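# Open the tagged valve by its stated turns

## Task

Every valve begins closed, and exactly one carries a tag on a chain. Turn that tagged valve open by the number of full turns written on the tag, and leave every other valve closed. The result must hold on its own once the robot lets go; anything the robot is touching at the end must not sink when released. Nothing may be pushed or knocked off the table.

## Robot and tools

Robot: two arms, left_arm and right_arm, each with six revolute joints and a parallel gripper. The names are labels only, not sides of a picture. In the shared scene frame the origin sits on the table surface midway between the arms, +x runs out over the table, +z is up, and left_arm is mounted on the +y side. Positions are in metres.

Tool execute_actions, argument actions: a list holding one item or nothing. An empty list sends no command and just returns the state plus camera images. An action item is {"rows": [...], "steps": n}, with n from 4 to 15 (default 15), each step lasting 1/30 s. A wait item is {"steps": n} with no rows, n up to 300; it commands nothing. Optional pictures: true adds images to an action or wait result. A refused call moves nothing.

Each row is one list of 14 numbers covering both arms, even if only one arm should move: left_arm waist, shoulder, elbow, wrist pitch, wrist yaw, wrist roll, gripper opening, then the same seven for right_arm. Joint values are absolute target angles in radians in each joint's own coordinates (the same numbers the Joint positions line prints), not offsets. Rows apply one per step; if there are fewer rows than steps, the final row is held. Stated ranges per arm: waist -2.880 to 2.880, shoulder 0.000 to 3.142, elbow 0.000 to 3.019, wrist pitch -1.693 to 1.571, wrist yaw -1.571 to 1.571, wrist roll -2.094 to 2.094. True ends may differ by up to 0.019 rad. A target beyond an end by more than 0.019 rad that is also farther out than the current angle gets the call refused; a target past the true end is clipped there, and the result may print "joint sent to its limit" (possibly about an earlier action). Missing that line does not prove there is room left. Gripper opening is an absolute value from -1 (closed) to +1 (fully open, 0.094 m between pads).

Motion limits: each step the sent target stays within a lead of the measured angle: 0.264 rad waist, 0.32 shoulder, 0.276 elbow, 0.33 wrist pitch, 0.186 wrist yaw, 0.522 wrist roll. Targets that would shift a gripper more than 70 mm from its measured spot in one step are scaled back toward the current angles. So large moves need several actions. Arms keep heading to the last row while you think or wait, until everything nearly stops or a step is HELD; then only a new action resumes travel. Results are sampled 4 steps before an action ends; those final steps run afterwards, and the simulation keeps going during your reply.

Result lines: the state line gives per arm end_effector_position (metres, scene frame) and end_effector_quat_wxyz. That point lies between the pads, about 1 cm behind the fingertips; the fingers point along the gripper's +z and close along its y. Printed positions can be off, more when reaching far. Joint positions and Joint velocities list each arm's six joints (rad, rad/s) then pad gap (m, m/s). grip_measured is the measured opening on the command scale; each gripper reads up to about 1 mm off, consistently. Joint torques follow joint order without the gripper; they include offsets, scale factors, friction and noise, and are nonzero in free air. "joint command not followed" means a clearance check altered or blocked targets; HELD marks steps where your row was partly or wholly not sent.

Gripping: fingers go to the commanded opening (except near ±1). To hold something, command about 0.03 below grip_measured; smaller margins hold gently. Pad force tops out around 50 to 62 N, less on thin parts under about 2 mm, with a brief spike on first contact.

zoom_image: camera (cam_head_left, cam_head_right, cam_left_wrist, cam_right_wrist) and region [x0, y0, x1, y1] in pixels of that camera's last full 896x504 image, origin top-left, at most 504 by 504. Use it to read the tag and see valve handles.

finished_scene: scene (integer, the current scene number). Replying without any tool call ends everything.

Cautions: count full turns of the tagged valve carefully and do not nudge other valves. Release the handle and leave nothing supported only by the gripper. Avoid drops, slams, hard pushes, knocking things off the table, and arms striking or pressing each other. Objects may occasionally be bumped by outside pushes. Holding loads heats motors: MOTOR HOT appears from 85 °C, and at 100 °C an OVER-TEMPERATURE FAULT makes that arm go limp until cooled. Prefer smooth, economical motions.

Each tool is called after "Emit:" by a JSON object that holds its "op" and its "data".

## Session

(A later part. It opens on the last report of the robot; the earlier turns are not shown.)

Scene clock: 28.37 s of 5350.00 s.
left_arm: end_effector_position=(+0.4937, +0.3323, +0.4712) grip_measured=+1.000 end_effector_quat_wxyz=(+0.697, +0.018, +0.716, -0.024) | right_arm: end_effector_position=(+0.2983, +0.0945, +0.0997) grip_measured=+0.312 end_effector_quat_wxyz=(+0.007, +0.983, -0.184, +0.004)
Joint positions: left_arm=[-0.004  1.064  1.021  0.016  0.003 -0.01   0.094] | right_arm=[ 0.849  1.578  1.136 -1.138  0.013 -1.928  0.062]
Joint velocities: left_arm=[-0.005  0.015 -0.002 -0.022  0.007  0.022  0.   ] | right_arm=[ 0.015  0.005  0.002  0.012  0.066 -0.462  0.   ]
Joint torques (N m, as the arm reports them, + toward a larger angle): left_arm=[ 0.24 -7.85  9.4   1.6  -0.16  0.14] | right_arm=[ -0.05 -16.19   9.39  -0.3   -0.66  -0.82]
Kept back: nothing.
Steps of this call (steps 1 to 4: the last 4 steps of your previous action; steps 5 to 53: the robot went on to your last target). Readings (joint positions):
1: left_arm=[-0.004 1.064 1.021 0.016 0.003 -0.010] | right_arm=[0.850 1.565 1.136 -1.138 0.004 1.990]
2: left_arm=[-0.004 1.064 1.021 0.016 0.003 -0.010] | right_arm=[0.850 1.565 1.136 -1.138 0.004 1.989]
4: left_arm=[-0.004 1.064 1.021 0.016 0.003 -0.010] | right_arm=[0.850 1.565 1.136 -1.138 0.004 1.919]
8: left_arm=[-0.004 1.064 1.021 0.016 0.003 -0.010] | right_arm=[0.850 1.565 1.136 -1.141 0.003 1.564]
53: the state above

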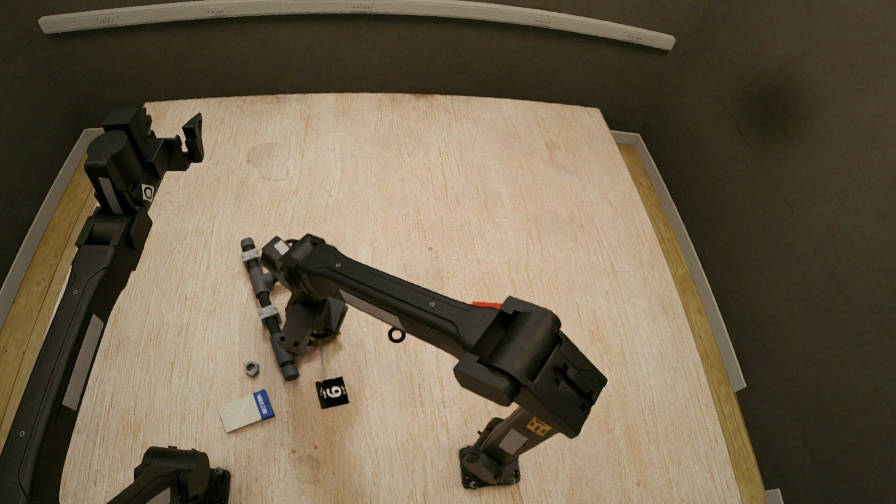

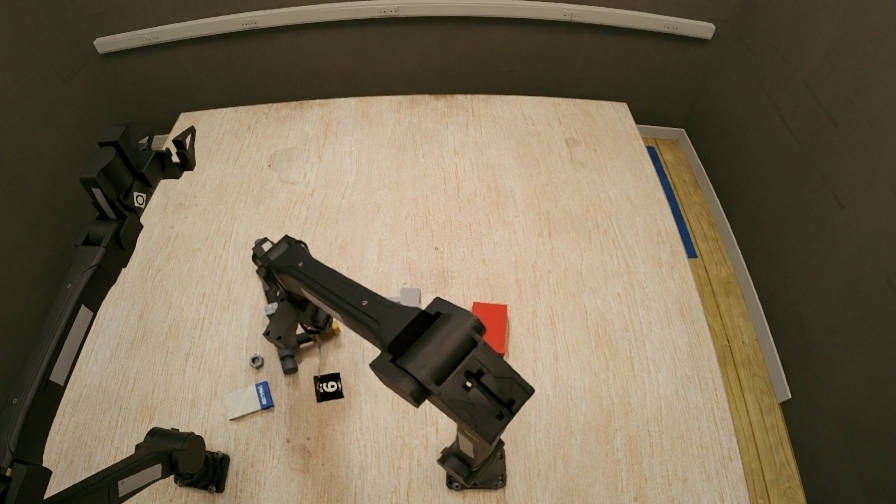

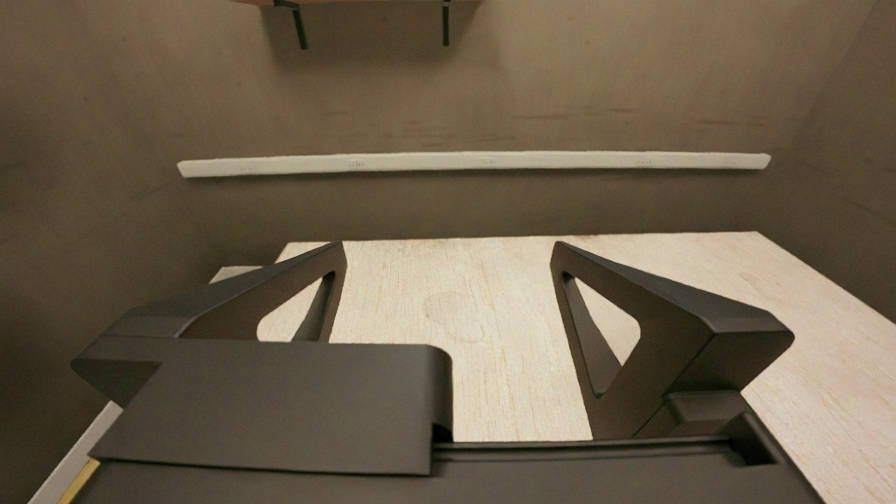

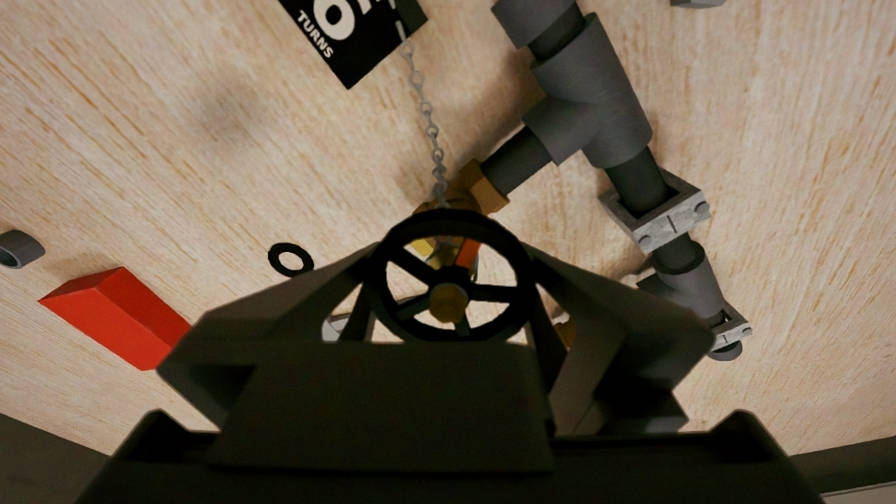

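Emit:
{"op": "execute_actions", "data": {"actions": [{"rows":[[0,1.064,1.026,0.016,0,0,1,0.845,1.54,1.172,-1.155,0,-2.0,0.7],[0,1.064,1.026,0.016,0,0,1,0.845,1.54,1.172,-1.155,0,-2.0,0.7],[0,1.064,1.026,0.016,0,0,1,0.845,1.54,1.172,-1.155,0,-2.0,0.7],[0,1.064,1.026,0.016,0,0,1,0.845,1.54,1.172,-1.155,0,2.05,0.7]],"steps":4}]}}

Emit:
{"op": "execute_actions", "data": {"actions": [{"steps":49}]}}

Emit:
{"op": "execute_actions", "data": {"actions": [{"rows":[[0,1.064,1.026,0.016,0,0,1,0.845,1.54,1.172,-1.155,0,2,0.5],[0,1.064,1.026,0.016,0,0,1,0.845,1.54,1.172,-1.155,0,2,0.42],[0,1.064,1.026,0.016,0,0,1,0.845,1.54,1.172,-1.155,0,2,0.28],[0,1.064,1.026,0.016,0,0,1,0.845,1.54,1.172,-1.155,0,2,0.28],[0,1.064,1.026,0.016,0,0,1,0.845,1.54,1.172,-1.155,0,2,0.28],[0,1.064,1.026,0.016,0,0,1,0.845,1.54,1.172,-1.155,0,-2.05,0.28]],"steps":6}]}}

Emit:
{"op": "execute_actions", "data": {"actions": [{"steps":51}]}}

Emit:
{"op": "execute_actions", "data": {"actions": [{"rows":[[0,1.064,1.026,0.016,0,0,1,0.845,1.54,1.172,-1.155,0,-2.0,0.7],[0,1.064,1.026,0.016,0,0,1,0.845,1.54,1.172,-1.155,0,-2.0,0.7],[0,1.064,1.026,0.016,0,0,1,0.845,1.54,1.172,-1.155,0,-2.0,0.7],[0,1.064,1.026,0.016,0,0,1,0.845,1.54,1.172,-1.155,0,2.05,0.7]],"steps":4}]}}

Emit:
{"op": "execute_actions", "data": {"actions": [{"steps":49}]}}

Emit:
{"op": "execute_actions", "data": {"actions": [{"rows":[[0,1.064,1.026,0.016,0,0,1,0.845,1.54,1.172,-1.155,0,2,0.5],[0,1.064,1.026,0.016,0,0,1,0.845,1.54,1.172,-1.155,0,2,0.42],[0,1.064,1.026,0.016,0,0,1,0.845,1.54,1.172,-1.155,0,2,0.28],[0,1.064,1.026,0.016,0,0,1,0.845,1.54,1.172,-1.155,0,2,0.28],[0,1.064,1.026,0.016,0,0,1,0.845,1.54,1.172,-1.155,0,2,0.28],[0,1.064,1.026,0.016,0,0,1,0.845,1.54,1.172,-1.155,0,-2.05,0.28]],"steps":6}]}}

Emit:
{"op": "execute_actions", "data": {"actions": [{"steps":51}]}}

Emit:
{"op": "execute_actions", "data": {"actions": [{"rows":[[0,1.064,1.026,0.016,0,0,1,0.845,1.54,1.172,-1.155,0,-2.0,0.7],[0,1.064,1.026,0.016,0,0,1,0.845,1.54,1.172,-1.155,0,-2.0,0.7],[0,1.064,1.026,0.016,0,0,1,0.845,1.54,1.172,-1.155,0,-2.0,0.7],[0,1.064,1.026,0.016,0,0,1,0.845,1.54,1.172,-1.155,0,1.29,0.7]],"steps":4}]}}

Emit:
{"op": "execute_actions", "data": {"actions": [{"steps":41}]}}

Emit:
{"op": "execute_actions", "data": {"actions": [{"rows":[[0,1.064,1.026,0.016,0,0,1,0.845,1.54,1.172,-1.155,0,1.24,0.5],[0,1.064,1.026,0.016,0,0,1,0.845,1.54,1.172,-1.155,0,1.24,0.42],[0,1.064,1.026,0.016,0,0,1,0.845,1.54,1.172,-1.155,0,1.24,0.28],[0,1.064,1.026,0.016,0,0,1,0.845,1.54,1.172,-1.155,0,1.24,0.28],[0,1.064,1.026,0.016,0,0,1,0.845,1.54,1.172,-1.155,0,1.24,0.28],[0,1.064,1.026,0.016,0,0,1,0.845,1.54,1.172,-1.155,0,-2.05,0.28]],"steps":6}]}}

Emit:
{"op": "execute_actions", "data": {"actions": [{"steps":44}]}}

Emit:
{"op": "execute_actions", "data": {"actions": [{"rows":[[0,1.064,1.026,0.016,0,0,1,0.845,1.54,1.172,-1.155,0,-1.93,1]],"steps":12}], "pictures": true}}

Scene clock: 29.47 s of 5350.00 s.
left_arm: end_effector_position=(+0.4937, +0.3323, +0.4712) grip_measured=+1.000 end_effector_quat_wxyz=(+0.697, +0.018, +0.716, -0.024) | right_arm: end_effector_position=(+0.2984, +0.0944, +0.0997) grip_measured=+0.312 end_effector_quat_wxyz=(+0.007, +0.987, -0.158, +0.004)
Joint positions: left_arm=[-0.004  1.064  1.021  0.016  0.003 -0.01   0.094] | right_arm=[ 0.849  1.578  1.136 -1.138  0.014 -1.98   0.062]
Joint velocities: left_arm=[-0.005 -0.015  0.017 -0.002  0.081  0.051  0.   ] | right_arm=[-0.005 -0.005 -0.002  0.002 -0.037 -0.022  0.   ]
Joint torques (N m, as the arm reports them, + toward a larger angle): left_arm=[ 0.01 -7.8   9.38  1.59 -0.16  0.14] | right_arm=[  0.22 -16.02   9.34  -0.28  -0.66  -0.84]
Kept back: the last 4 steps of this action.
Steps of this call (steps 1 to 30: the robot went on to your last target; steps 31 to 33: nothing new was sent). Readings (joint positions):
1: left_arm=[-0.004 1.064 1.021 0.016 0.003 -0.010] | right_arm=[0.849 1.578 1.136 -1.138 0.013 -1.939]
2: left_arm=[-0.004 1.064 1.021 0.016 0.003 -0.010] | right_arm=[0.849 1.578 1.136 -1.138 0.013 -1.947]
4: left_arm=[-0.004 1.064 1.021 0.016 0.003 -0.010] | right_arm=[0.849 1.578 1.136 -1.138 0.013 -1.959]
8: left_arm=[-0.004 1.064 1.021 0.016 0.003 -0.010] | right_arm=[0.849 1.578 1.136 -1.138 0.013 -1.971]
33: the state above

Scene clock: 31.10 s of 5350.00 s.
left_arm: end_effector_position=(+0.4937, +0.3323, +0.4712) grip_measured=+1.000 end_effector_quat_wxyz=(+0.697, +0.018, +0.716, -0.024) | right_arm: end_effector_position=(+0.2970, +0.0955, +0.1047) grip_measured=+0.698 end_effector_quat_wxyz=(+0.002, +0.540, +0.842, +0.000)
Joint positions: left_arm=[-0.004  1.064  1.021  0.016  0.003 -0.01   0.094] | right_arm=[ 0.849  1.566  1.137 -1.14   0.004  1.983  0.08 ]
Joint velocities: left_arm=[-0.005  0.005  0.002 -0.007 -0.037 -0.037  0.   ] | right_arm=[-0.005  0.005 -0.017  0.002  0.022  0.359 -0.   ]
Joint torques (N m, as the arm reports them, + toward a larger angle): left_arm=[ 0.28 -7.68  9.41  1.59 -0.15  0.15] | right_arm=[  0.19 -14.93   9.4   -0.14   0.     0.08]
Kept back: nothing.
Steps of this call (steps 1 to 4: the last 4 steps of your previous action; steps 5 to 49: the robot went on to your last target). Readings (joint positions):
1: left_arm=[-0.004 1.064 1.021 0.016 0.003 -0.010] | right_arm=[0.849 1.578 1.136 -1.138 0.010 -1.981]
2: left_arm=[-0.004 1.064 1.021 0.016 0.003 -0.010] | right_arm=[0.849 1.576 1.136 -1.139 0.007 -1.982]
4: left_arm=[-0.004 1.064 1.021 0.016 0.003 -0.010] | right_arm=[0.849 1.569 1.137 -1.140 0.004 -1.909]
8: left_arm=[-0.004 1.064 1.021 0.016 0.003 -0.010] | right_arm=[0.849 1.566 1.137 -1.140 0.004 -1.516]
49: the state above

Scene clock: 31.17 s of 5350.00 s.
left_arm: end_effector_position=(+0.4937, +0.3323, +0.4712) grip_measured=+1.000 end_effector_quat_wxyz=(+0.697, +0.018, +0.716, -0.024) | right_arm: end_effector_position=(+0.2970, +0.0955, +0.1047) grip_measured=+0.472 end_effector_quat_wxyz=(+0.002, +0.541, +0.841, +0.000)
Joint positions: left_arm=[-0.004  1.064  1.021  0.016  0.003 -0.01   0.094] | right_arm=[ 0.849  1.566  1.137 -1.14   0.004  1.987  0.069]
Joint velocities: left_arm=[ 0.005 -0.015 -0.012 -0.012  0.037 -0.066  0.   ] | right_arm=[-0.005 -0.005 -0.002 -0.002  0.037 -0.007 -0.102]
Joint torques (N m, as the arm reports them, + toward a larger angle): left_arm=[ 0.3  -7.82  9.38  1.59 -0.15  0.15] | right_arm=[  0.18 -14.99   9.4   -0.2   -0.01   0.09]
Steps of this call (steps 1 to 2: the first 2 steps of this action). Readings (joint positions):
1: left_arm=[-0.004 1.064 1.021 0.016 0.003 -0.010] | right_arm=[0.849 1.566 1.137 -1.140 0.004 1.987]
2: the state above

Scene clock: 32.87 s of 5350.00 s.
left_arm: end_effector_position=(+0.4937, +0.3323, +0.4712) grip_measured=+1.000 end_effector_quat_wxyz=(+0.697, +0.018, +0.716, -0.024) | right_arm: end_effector_position=(+0.2985, +0.0948, +0.1004) grip_measured=+0.312 end_effector_quat_wxyz=(+0.006, +0.980, -0.200, +0.006)
Joint positions: left_arm=[-0.004  1.064  1.021  0.016  0.003 -0.01   0.094] | right_arm=[ 0.85   1.576  1.137 -1.137  0.016 -1.895  0.062]
Joint velocities: left_arm=[-0.015  0.015 -0.002  0.002 -0.007 -0.007  0.   ] | right_arm=[ 0.015  0.015  0.002  0.007 -0.022 -0.652 -0.001]
Joint torques (N m, as the arm reports them, + toward a larger angle): left_arm=[ 0.28 -7.7   9.4   1.63 -0.15  0.15] | right_arm=[  0.1  -15.94   9.31  -0.21  -0.78  -0.86]
Kept back: nothing.
Steps of this call (steps 1 to 4: the last 4 steps of your previous action; steps 5 to 51: the robot went on to your last target). Readings (joint positions):
1: left_arm=[-0.004 1.064 1.021 0.016 0.003 -0.010] | right_arm=[0.849 1.566 1.137 -1.140 0.004 1.987]
2: left_arm=[-0.004 1.064 1.021 0.016 0.003 -0.010] | right_arm=[0.849 1.566 1.137 -1.140 0.004 1.987]
4: left_arm=[-0.004 1.064 1.021 0.016 0.003 -0.010] | right_arm=[0.849 1.566 1.137 -1.140 0.003 1.917]
8: left_arm=[-0.004 1.064 1.021 0.016 0.003 -0.010] | right_arm=[0.849 1.566 1.137 -1.142 0.003 1.563]
51: the state above

Scene clock: 32.90 s of 5350.00 s.
left_arm: end_effector_position=(+0.4937, +0.3323, +0.4712) grip_measured=+1.000 end_effector_quat_wxyz=(+0.697, +0.018, +0.716, -0.024) | right_arm: end_effector_position=(+0.2985, +0.0947, +0.1003) grip_measured=+0.312 end_effector_quat_wxyz=(+0.007, +0.981, -0.191, +0.005)
Joint positions: left_arm=[-0.004  1.064  1.021  0.016  0.003 -0.01   0.094] | right_arm=[ 0.85   1.577  1.137 -1.137  0.016 -1.912  0.062]
Joint velocities: left_arm=[ 0.005 -0.015 -0.012 -0.007 -0.022 -0.081  0.   ] | right_arm=[-0.005 -0.005 -0.017  0.007  0.022 -0.462  0.   ]
Joint torques (N m, as the arm reports them, + toward a larger angle): left_arm=[ 0.34 -7.76  9.39  1.62 -0.15  0.15] | right_arm=[ -0.04 -15.67   9.26  -0.27  -0.77  -0.87]
Kept back: the last 4 steps of this action.
Steps of this call (step 1: the robot went on to your last target). Readings (joint positions):
1: the state above

Scene clock: 34.53 s of 5350.00 s.
left_arm: end_effector_position=(+0.4937, +0.3323, +0.4712) grip_measured=+1.000 end_effector_quat_wxyz=(+0.697, +0.018, +0.716, -0.024) | right_arm: end_effector_position=(+0.2967, +0.0959, +0.1048) grip_measured=+0.698 end_effector_quat_wxyz=(+0.002, +0.541, +0.841, +0.001)
Joint positions: left_arm=[-0.004  1.064  1.021  0.016  0.003 -0.01   0.094] | right_arm=[ 0.85   1.566  1.137 -1.14   0.004  1.987  0.08 ]
Joint velocities: left_arm=[-0.024  0.005  0.002  0.002 -0.095 -0.051  0.   ] | right_arm=[-0.005 -0.005 -0.002 -0.007 -0.051  0.3    0.001]
Joint torques (N m, as the arm reports them, + toward a larger angle): left_arm=[ 0.09 -7.9   9.37  1.61 -0.14  0.15] | right_arm=[  0.12 -14.89   9.36  -0.18  -0.01   0.08]
Kept back: nothing.
Steps of this call (steps 1 to 4: the last 4 steps of your previous action; steps 5 to 49: the robot went on to your last target). Readings (joint positions):
1: left_arm=[-0.004 1.064 1.021 0.016 0.003 -0.010] | right_arm=[0.850 1.577 1.137 -1.137 0.012 -1.925]
2: left_arm=[-0.004 1.064 1.021 0.016 0.003 -0.010] | right_arm=[0.850 1.574 1.137 -1.138 0.007 -1.938]
4: left_arm=[-0.004 1.064 1.021 0.016 0.003 -0.010] | right_arm=[0.850 1.568 1.137 -1.139 0.005 -1.875]
8: left_arm=[-0.004 1.064 1.021 0.016 0.003 -0.010] | right_arm=[0.850 1.566 1.137 -1.140 0.004 -1.483]
49: the state above

Scene clock: 34.60 s of 5350.00 s.
left_arm: end_effector_position=(+0.4937, +0.3323, +0.4712) grip_measured=+1.000 end_effector_quat_wxyz=(+0.697, +0.018, +0.716, -0.024) | right_arm: end_effector_position=(+0.2967, +0.0959, +0.1048) grip_measured=+0.472 end_effector_quat_wxyz=(+0.002, +0.542, +0.840, +0.001)
Joint positions: left_arm=[-0.004  1.064  1.021  0.016  0.003 -0.01   0.094] | right_arm=[ 0.85   1.566  1.137 -1.14   0.004  1.99   0.069]
Joint velocities: left_arm=[-0.005 -0.015  0.007 -0.022 -0.081 -0.007  0.   ] | right_arm=[-0.005 -0.005 -0.012 -0.002  0.022  0.022 -0.102]
Joint torques (N m, as the arm reports them, + toward a larger angle): left_arm=[ 0.1  -7.89  9.37  1.6  -0.15  0.15] | right_arm=[ -0.05 -14.88   9.35  -0.17  -0.01   0.06]
Steps of this call (steps 1 to 2: the first 2 steps of this action). Readings (joint positions):
1: left_arm=[-0.004 1.064 1.021 0.016 0.003 -0.010] | right_arm=[0.850 1.566 1.137 -1.140 0.004 1.990]
2: the state above

Scene clock: 36.30 s of 5350.00 s.
left_arm: end_effector_position=(+0.4937, +0.3323, +0.4712) grip_measured=+1.000 end_effector_quat_wxyz=(+0.697, +0.018, +0.716, -0.024) | right_arm: end_effector_position=(+0.2982, +0.0951, +0.1008) grip_measured=+0.310 end_effector_quat_wxyz=(+0.006, +0.980, -0.198, +0.006)
Joint positions: left_arm=[-0.004  1.064  1.021  0.016  0.003 -0.01   0.094] | right_arm=[ 0.851  1.575  1.137 -1.137  0.017 -1.898  0.062]
Joint velocities: left_arm=[-0.015  0.015 -0.012  0.017  0.095  0.051  0.   ] | right_arm=[-0.015  0.024  0.007  0.002 -0.022 -0.652 -0.   ]
Joint torques (N m, as the arm reports them, + toward a larger angle): left_arm=[ 0.34 -7.77  9.41  1.61 -0.15  0.14] | right_arm=[  0.08 -16.08   9.3   -0.28  -0.77  -0.78]
Kept back: nothing.
Steps of this call (steps 1 to 4: the last 4 steps of your previous action; steps 5 to 51: the robot went on to your last target). Readings (joint positions):
1: left_arm=[-0.004 1.064 1.021 0.016 0.003 -0.010] | right_arm=[0.850 1.566 1.137 -1.140 0.004 1.990]
2: left_arm=[-0.004 1.064 1.021 0.016 0.003 -0.010] | right_arm=[0.850 1.566 1.137 -1.140 0.004 1.989]
4: left_arm=[-0.004 1.064 1.021 0.016 0.003 -0.010] | right_arm=[0.850 1.566 1.137 -1.140 0.004 1.920]
8: left_arm=[-0.004 1.064 1.021 0.016 0.003 -0.010] | right_arm=[0.850 1.566 1.137 -1.143 0.003 1.565]
51: the state above

Scene clock: 36.33 s of 5350.00 s.
left_arm: end_effector_position=(+0.4937, +0.3323, +0.4712) grip_measured=+1.000 end_effector_quat_wxyz=(+0.697, +0.018, +0.716, -0.024) | right_arm: end_effector_position=(+0.2981, +0.0951, +0.1006) grip_measured=+0.310 end_effector_quat_wxyz=(+0.007, +0.982, -0.189, +0.006)
Joint positions: left_arm=[-0.004  1.064  1.021  0.016  0.003 -0.01   0.094] | right_arm=[ 0.851  1.576  1.137 -1.137  0.017 -1.915  0.062]
Joint velocities: left_arm=[-0.015  0.005 -0.002  0.002 -0.022  0.007  0.   ] | right_arm=[-0.005  0.015  0.007 -0.027 -0.022 -0.462 -0.002]
Joint torques (N m, as the arm reports them, + toward a larger angle): left_arm=[ 0.36 -7.96  9.37  1.58 -0.15  0.15] | right_arm=[ -0.01 -15.83   9.38  -0.27  -0.79  -0.79]
Kept back: the last 4 steps of this action.
Steps of this call (step 1: the robot went on to your last target). Readings (joint positions):
1: the state above

Scene clock: 37.70 s of 5350.00 s.
left_arm: end_effector_position=(+0.4937, +0.3323, +0.4712) grip_measured=+1.000 end_effector_quat_wxyz=(+0.697, +0.018, +0.716, -0.024) | right_arm: end_effector_position=(+0.2964, +0.0964, +0.1050) grip_measured=+0.698 end_effector_quat_wxyz=(+0.002, +0.188, +0.982, +0.000)
Joint positions: left_arm=[-0.004  1.064  1.021  0.016  0.003 -0.01   0.094] | right_arm=[ 0.851  1.566  1.137 -1.14   0.004  1.224  0.08 ]
Joint velocities: left_arm=[-0.005 -0.005  0.002 -0.017  0.051 -0.007  0.   ] | right_arm=[-0.005 -0.015 -0.007 -0.007 -0.007  0.344 -0.001]
Joint torques (N m, as the arm reports them, + toward a larger angle): left_arm=[ 0.2  -7.91  9.38  1.6  -0.15  0.15] | right_arm=[ -0.05 -14.97   9.39  -0.12   0.     0.07]
Kept back: nothing.
Steps of this call (steps 1 to 4: the last 4 steps of your previous action; steps 5 to 41: the robot went on to your last target). Readings (joint positions):
1: left_arm=[-0.004 1.064 1.021 0.016 0.003 -0.010] | right_arm=[0.851 1.576 1.137 -1.138 0.013 -1.928]
2: left_arm=[-0.004 1.064 1.021 0.016 0.003 -0.010] | right_arm=[0.851 1.574 1.137 -1.138 0.007 -1.940]
4: left_arm=[-0.004 1.064 1.021 0.016 0.003 -0.010] | right_arm=[0.851 1.567 1.137 -1.139 0.004 -1.877]
8: left_arm=[-0.004 1.064 1.021 0.016 0.003 -0.010] | right_arm=[0.851 1.566 1.137 -1.140 0.004 -1.484]
41: the state above

Scene clock: 37.77 s of 5350.00 s.
left_arm: end_effector_position=(+0.4937, +0.3323, +0.4712) grip_measured=+1.000 end_effector_quat_wxyz=(+0.697, +0.018, +0.716, -0.024) | right_arm: end_effector_position=(+0.2964, +0.0964, +0.1050) grip_measured=+0.472 end_effector_quat_wxyz=(+0.002, +0.190, +0.982, +0.000)
Joint positions: left_arm=[-0.004  1.064  1.021  0.016  0.003 -0.01   0.094] | right_arm=[ 0.851  1.566  1.137 -1.14   0.004  1.228  0.069]
Joint velocities: left_arm=[ 0.005 -0.005 -0.012 -0.022 -0.037 -0.007  0.   ] | right_arm=[-0.024 -0.005  0.002 -0.012 -0.051  0.022 -0.1  ]
Joint torques (N m, as the arm reports them, + toward a larger angle): left_arm=[ 0.13 -7.85  9.34  1.58 -0.16  0.15] | right_arm=[  0.02 -14.78   9.39  -0.11   0.01   0.09]
Steps of this call (steps 1 to 2: the first 2 steps of this action). Readings (joint positions):
1: left_arm=[-0.004 1.064 1.021 0.016 0.003 -0.010] | right_arm=[0.851 1.566 1.137 -1.140 0.004 1.228]
2: the state above

Scene clock: 39.23 s of 5350.00 s.
left_arm: end_effector_position=(+0.4937, +0.3323, +0.4712) grip_measured=+1.000 end_effector_quat_wxyz=(+0.697, +0.018, +0.716, -0.024) | right_arm: end_effector_position=(+0.2992, +0.0935, +0.1033) grip_measured=+0.336 end_effector_quat_wxyz=(+0.004, +0.982, -0.189, +0.005)
Joint positions: left_arm=[-0.004  1.064  1.021  0.016  0.003 -0.01   0.094] | right_arm=[ 0.846  1.57   1.137 -1.14   0.013 -1.921  0.063]
Joint velocities: left_arm=[ 0.005 -0.005  0.007  0.002 -0.007 -0.125  0.   ] | right_arm=[-0.005 -0.005  0.007  0.017 -0.066 -0.447 -0.001]
Joint torques (N m, as the arm reports them, + toward a larger angle): left_arm=[ 0.15 -7.81  9.41  1.63 -0.15  0.15] | right_arm=[  0.29 -15.3    9.29  -0.1   -0.64  -0.88]
Kept back: nothing.
Steps of this call (steps 1 to 4: the last 4 steps of your previous action; steps 5 to 44: the robot went on to your last target). Readings (joint positions):
1: left_arm=[-0.004 1.064 1.021 0.016 0.003 -0.010] | right_arm=[0.851 1.566 1.137 -1.143 0.005 1.228]
2: left_arm=[-0.004 1.064 1.021 0.016 0.003 -0.010] | right_arm=[0.851 1.565 1.137 -1.144 0.005 1.228]
4: left_arm=[-0.004 1.064 1.021 0.016 0.003 -0.010] | right_arm=[0.851 1.565 1.137 -1.144 0.004 1.159]
8: left_arm=[-0.004 1.064 1.021 0.016 0.003 -0.010] | right_arm=[0.851 1.565 1.137 -1.146 0.009 0.813]
44: the state above

Scene clock: 39.50 s of 5350.00 s.
left_arm: end_effector_position=(+0.4937, +0.3323, +0.4712) grip_measured=+1.000 end_effector_quat_wxyz=(+0.697, +0.018, +0.716, -0.024) | right_arm: end_effector_position=(+0.2979, +0.0943, +0.1048) grip_measured=+1.000 end_effector_quat_wxyz=(+0.001, +0.982, -0.188, +0.002)
Joint positions: left_arm=[-0.004  1.064  1.021  0.016  0.003 -0.01   0.094] | right_arm=[ 0.846  1.566  1.137 -1.142  0.004 -1.924  0.094]
Joint velocities: left_arm=[-0.015 -0.005 -0.012  0.017 -0.051  0.022  0.   ] | right_arm=[-0.015  0.015 -0.007  0.002  0.022  0.007  0.   ]
Joint torques (N m, as the arm reports them, + toward a larger angle): left_arm=[ 0.3  -7.61  9.37  1.58 -0.14  0.14] | right_arm=[  0.23 -14.76   9.26  -0.16  -0.22  -0.11]
Steps of this call (steps 1 to 8: the first 8 steps of this action). Readings (joint positions):
1: left_arm=[-0.004 1.064 1.021 0.016 0.003 -0.010] | right_arm=[0.846 1.570 1.137 -1.140 0.010 -1.924]
2: left_arm=[-0.004 1.064 1.021 0.016 0.003 -0.010] | right_arm=[0.846 1.568 1.137 -1.142 0.007 -1.924]
4: left_arm=[-0.004 1.064 1.021 0.016 0.003 -0.010] | right_arm=[0.846 1.566 1.137 -1.142 0.005 -1.924]
8: the state above

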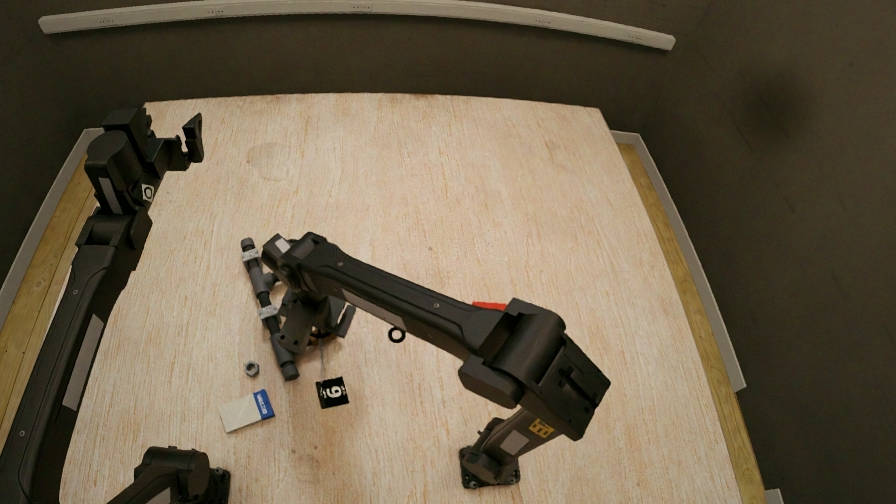

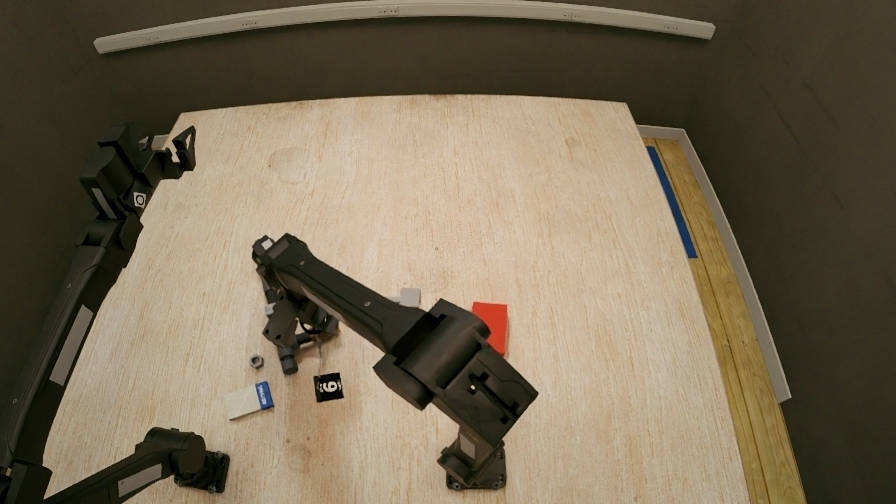

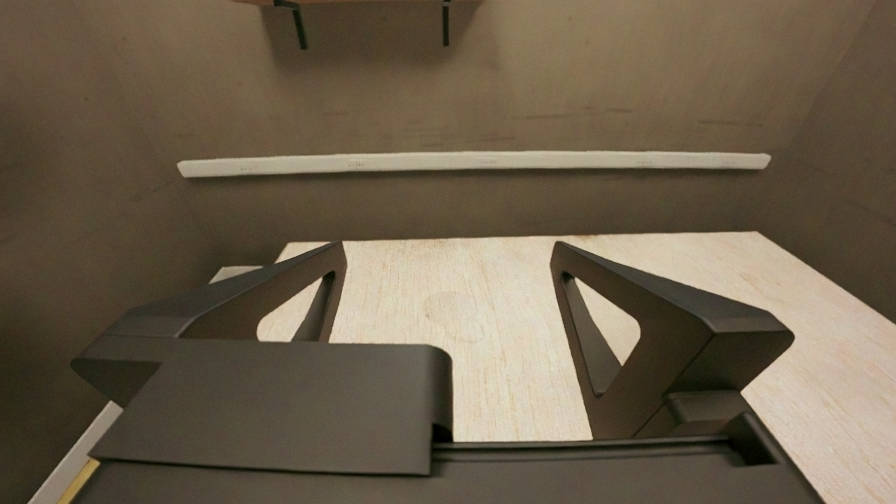

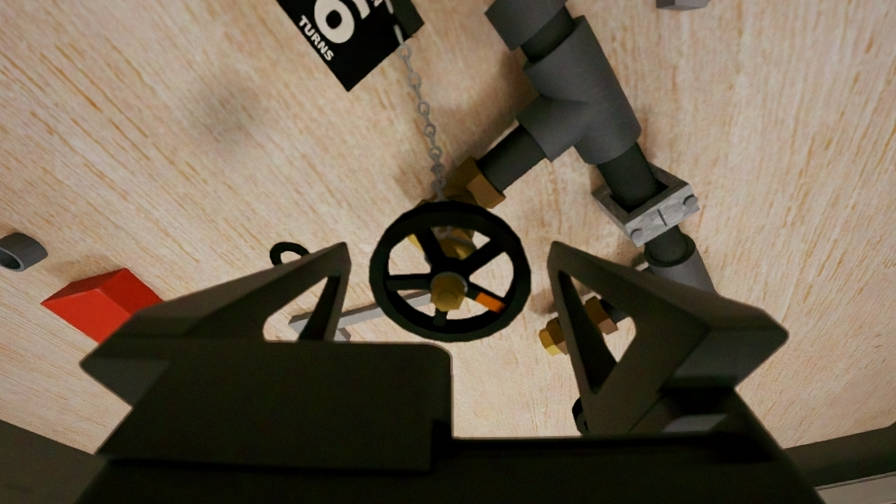

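Emit:
{"op": "finished_scene", "data": {"scene": 2}}

The scene is finished: the task was done.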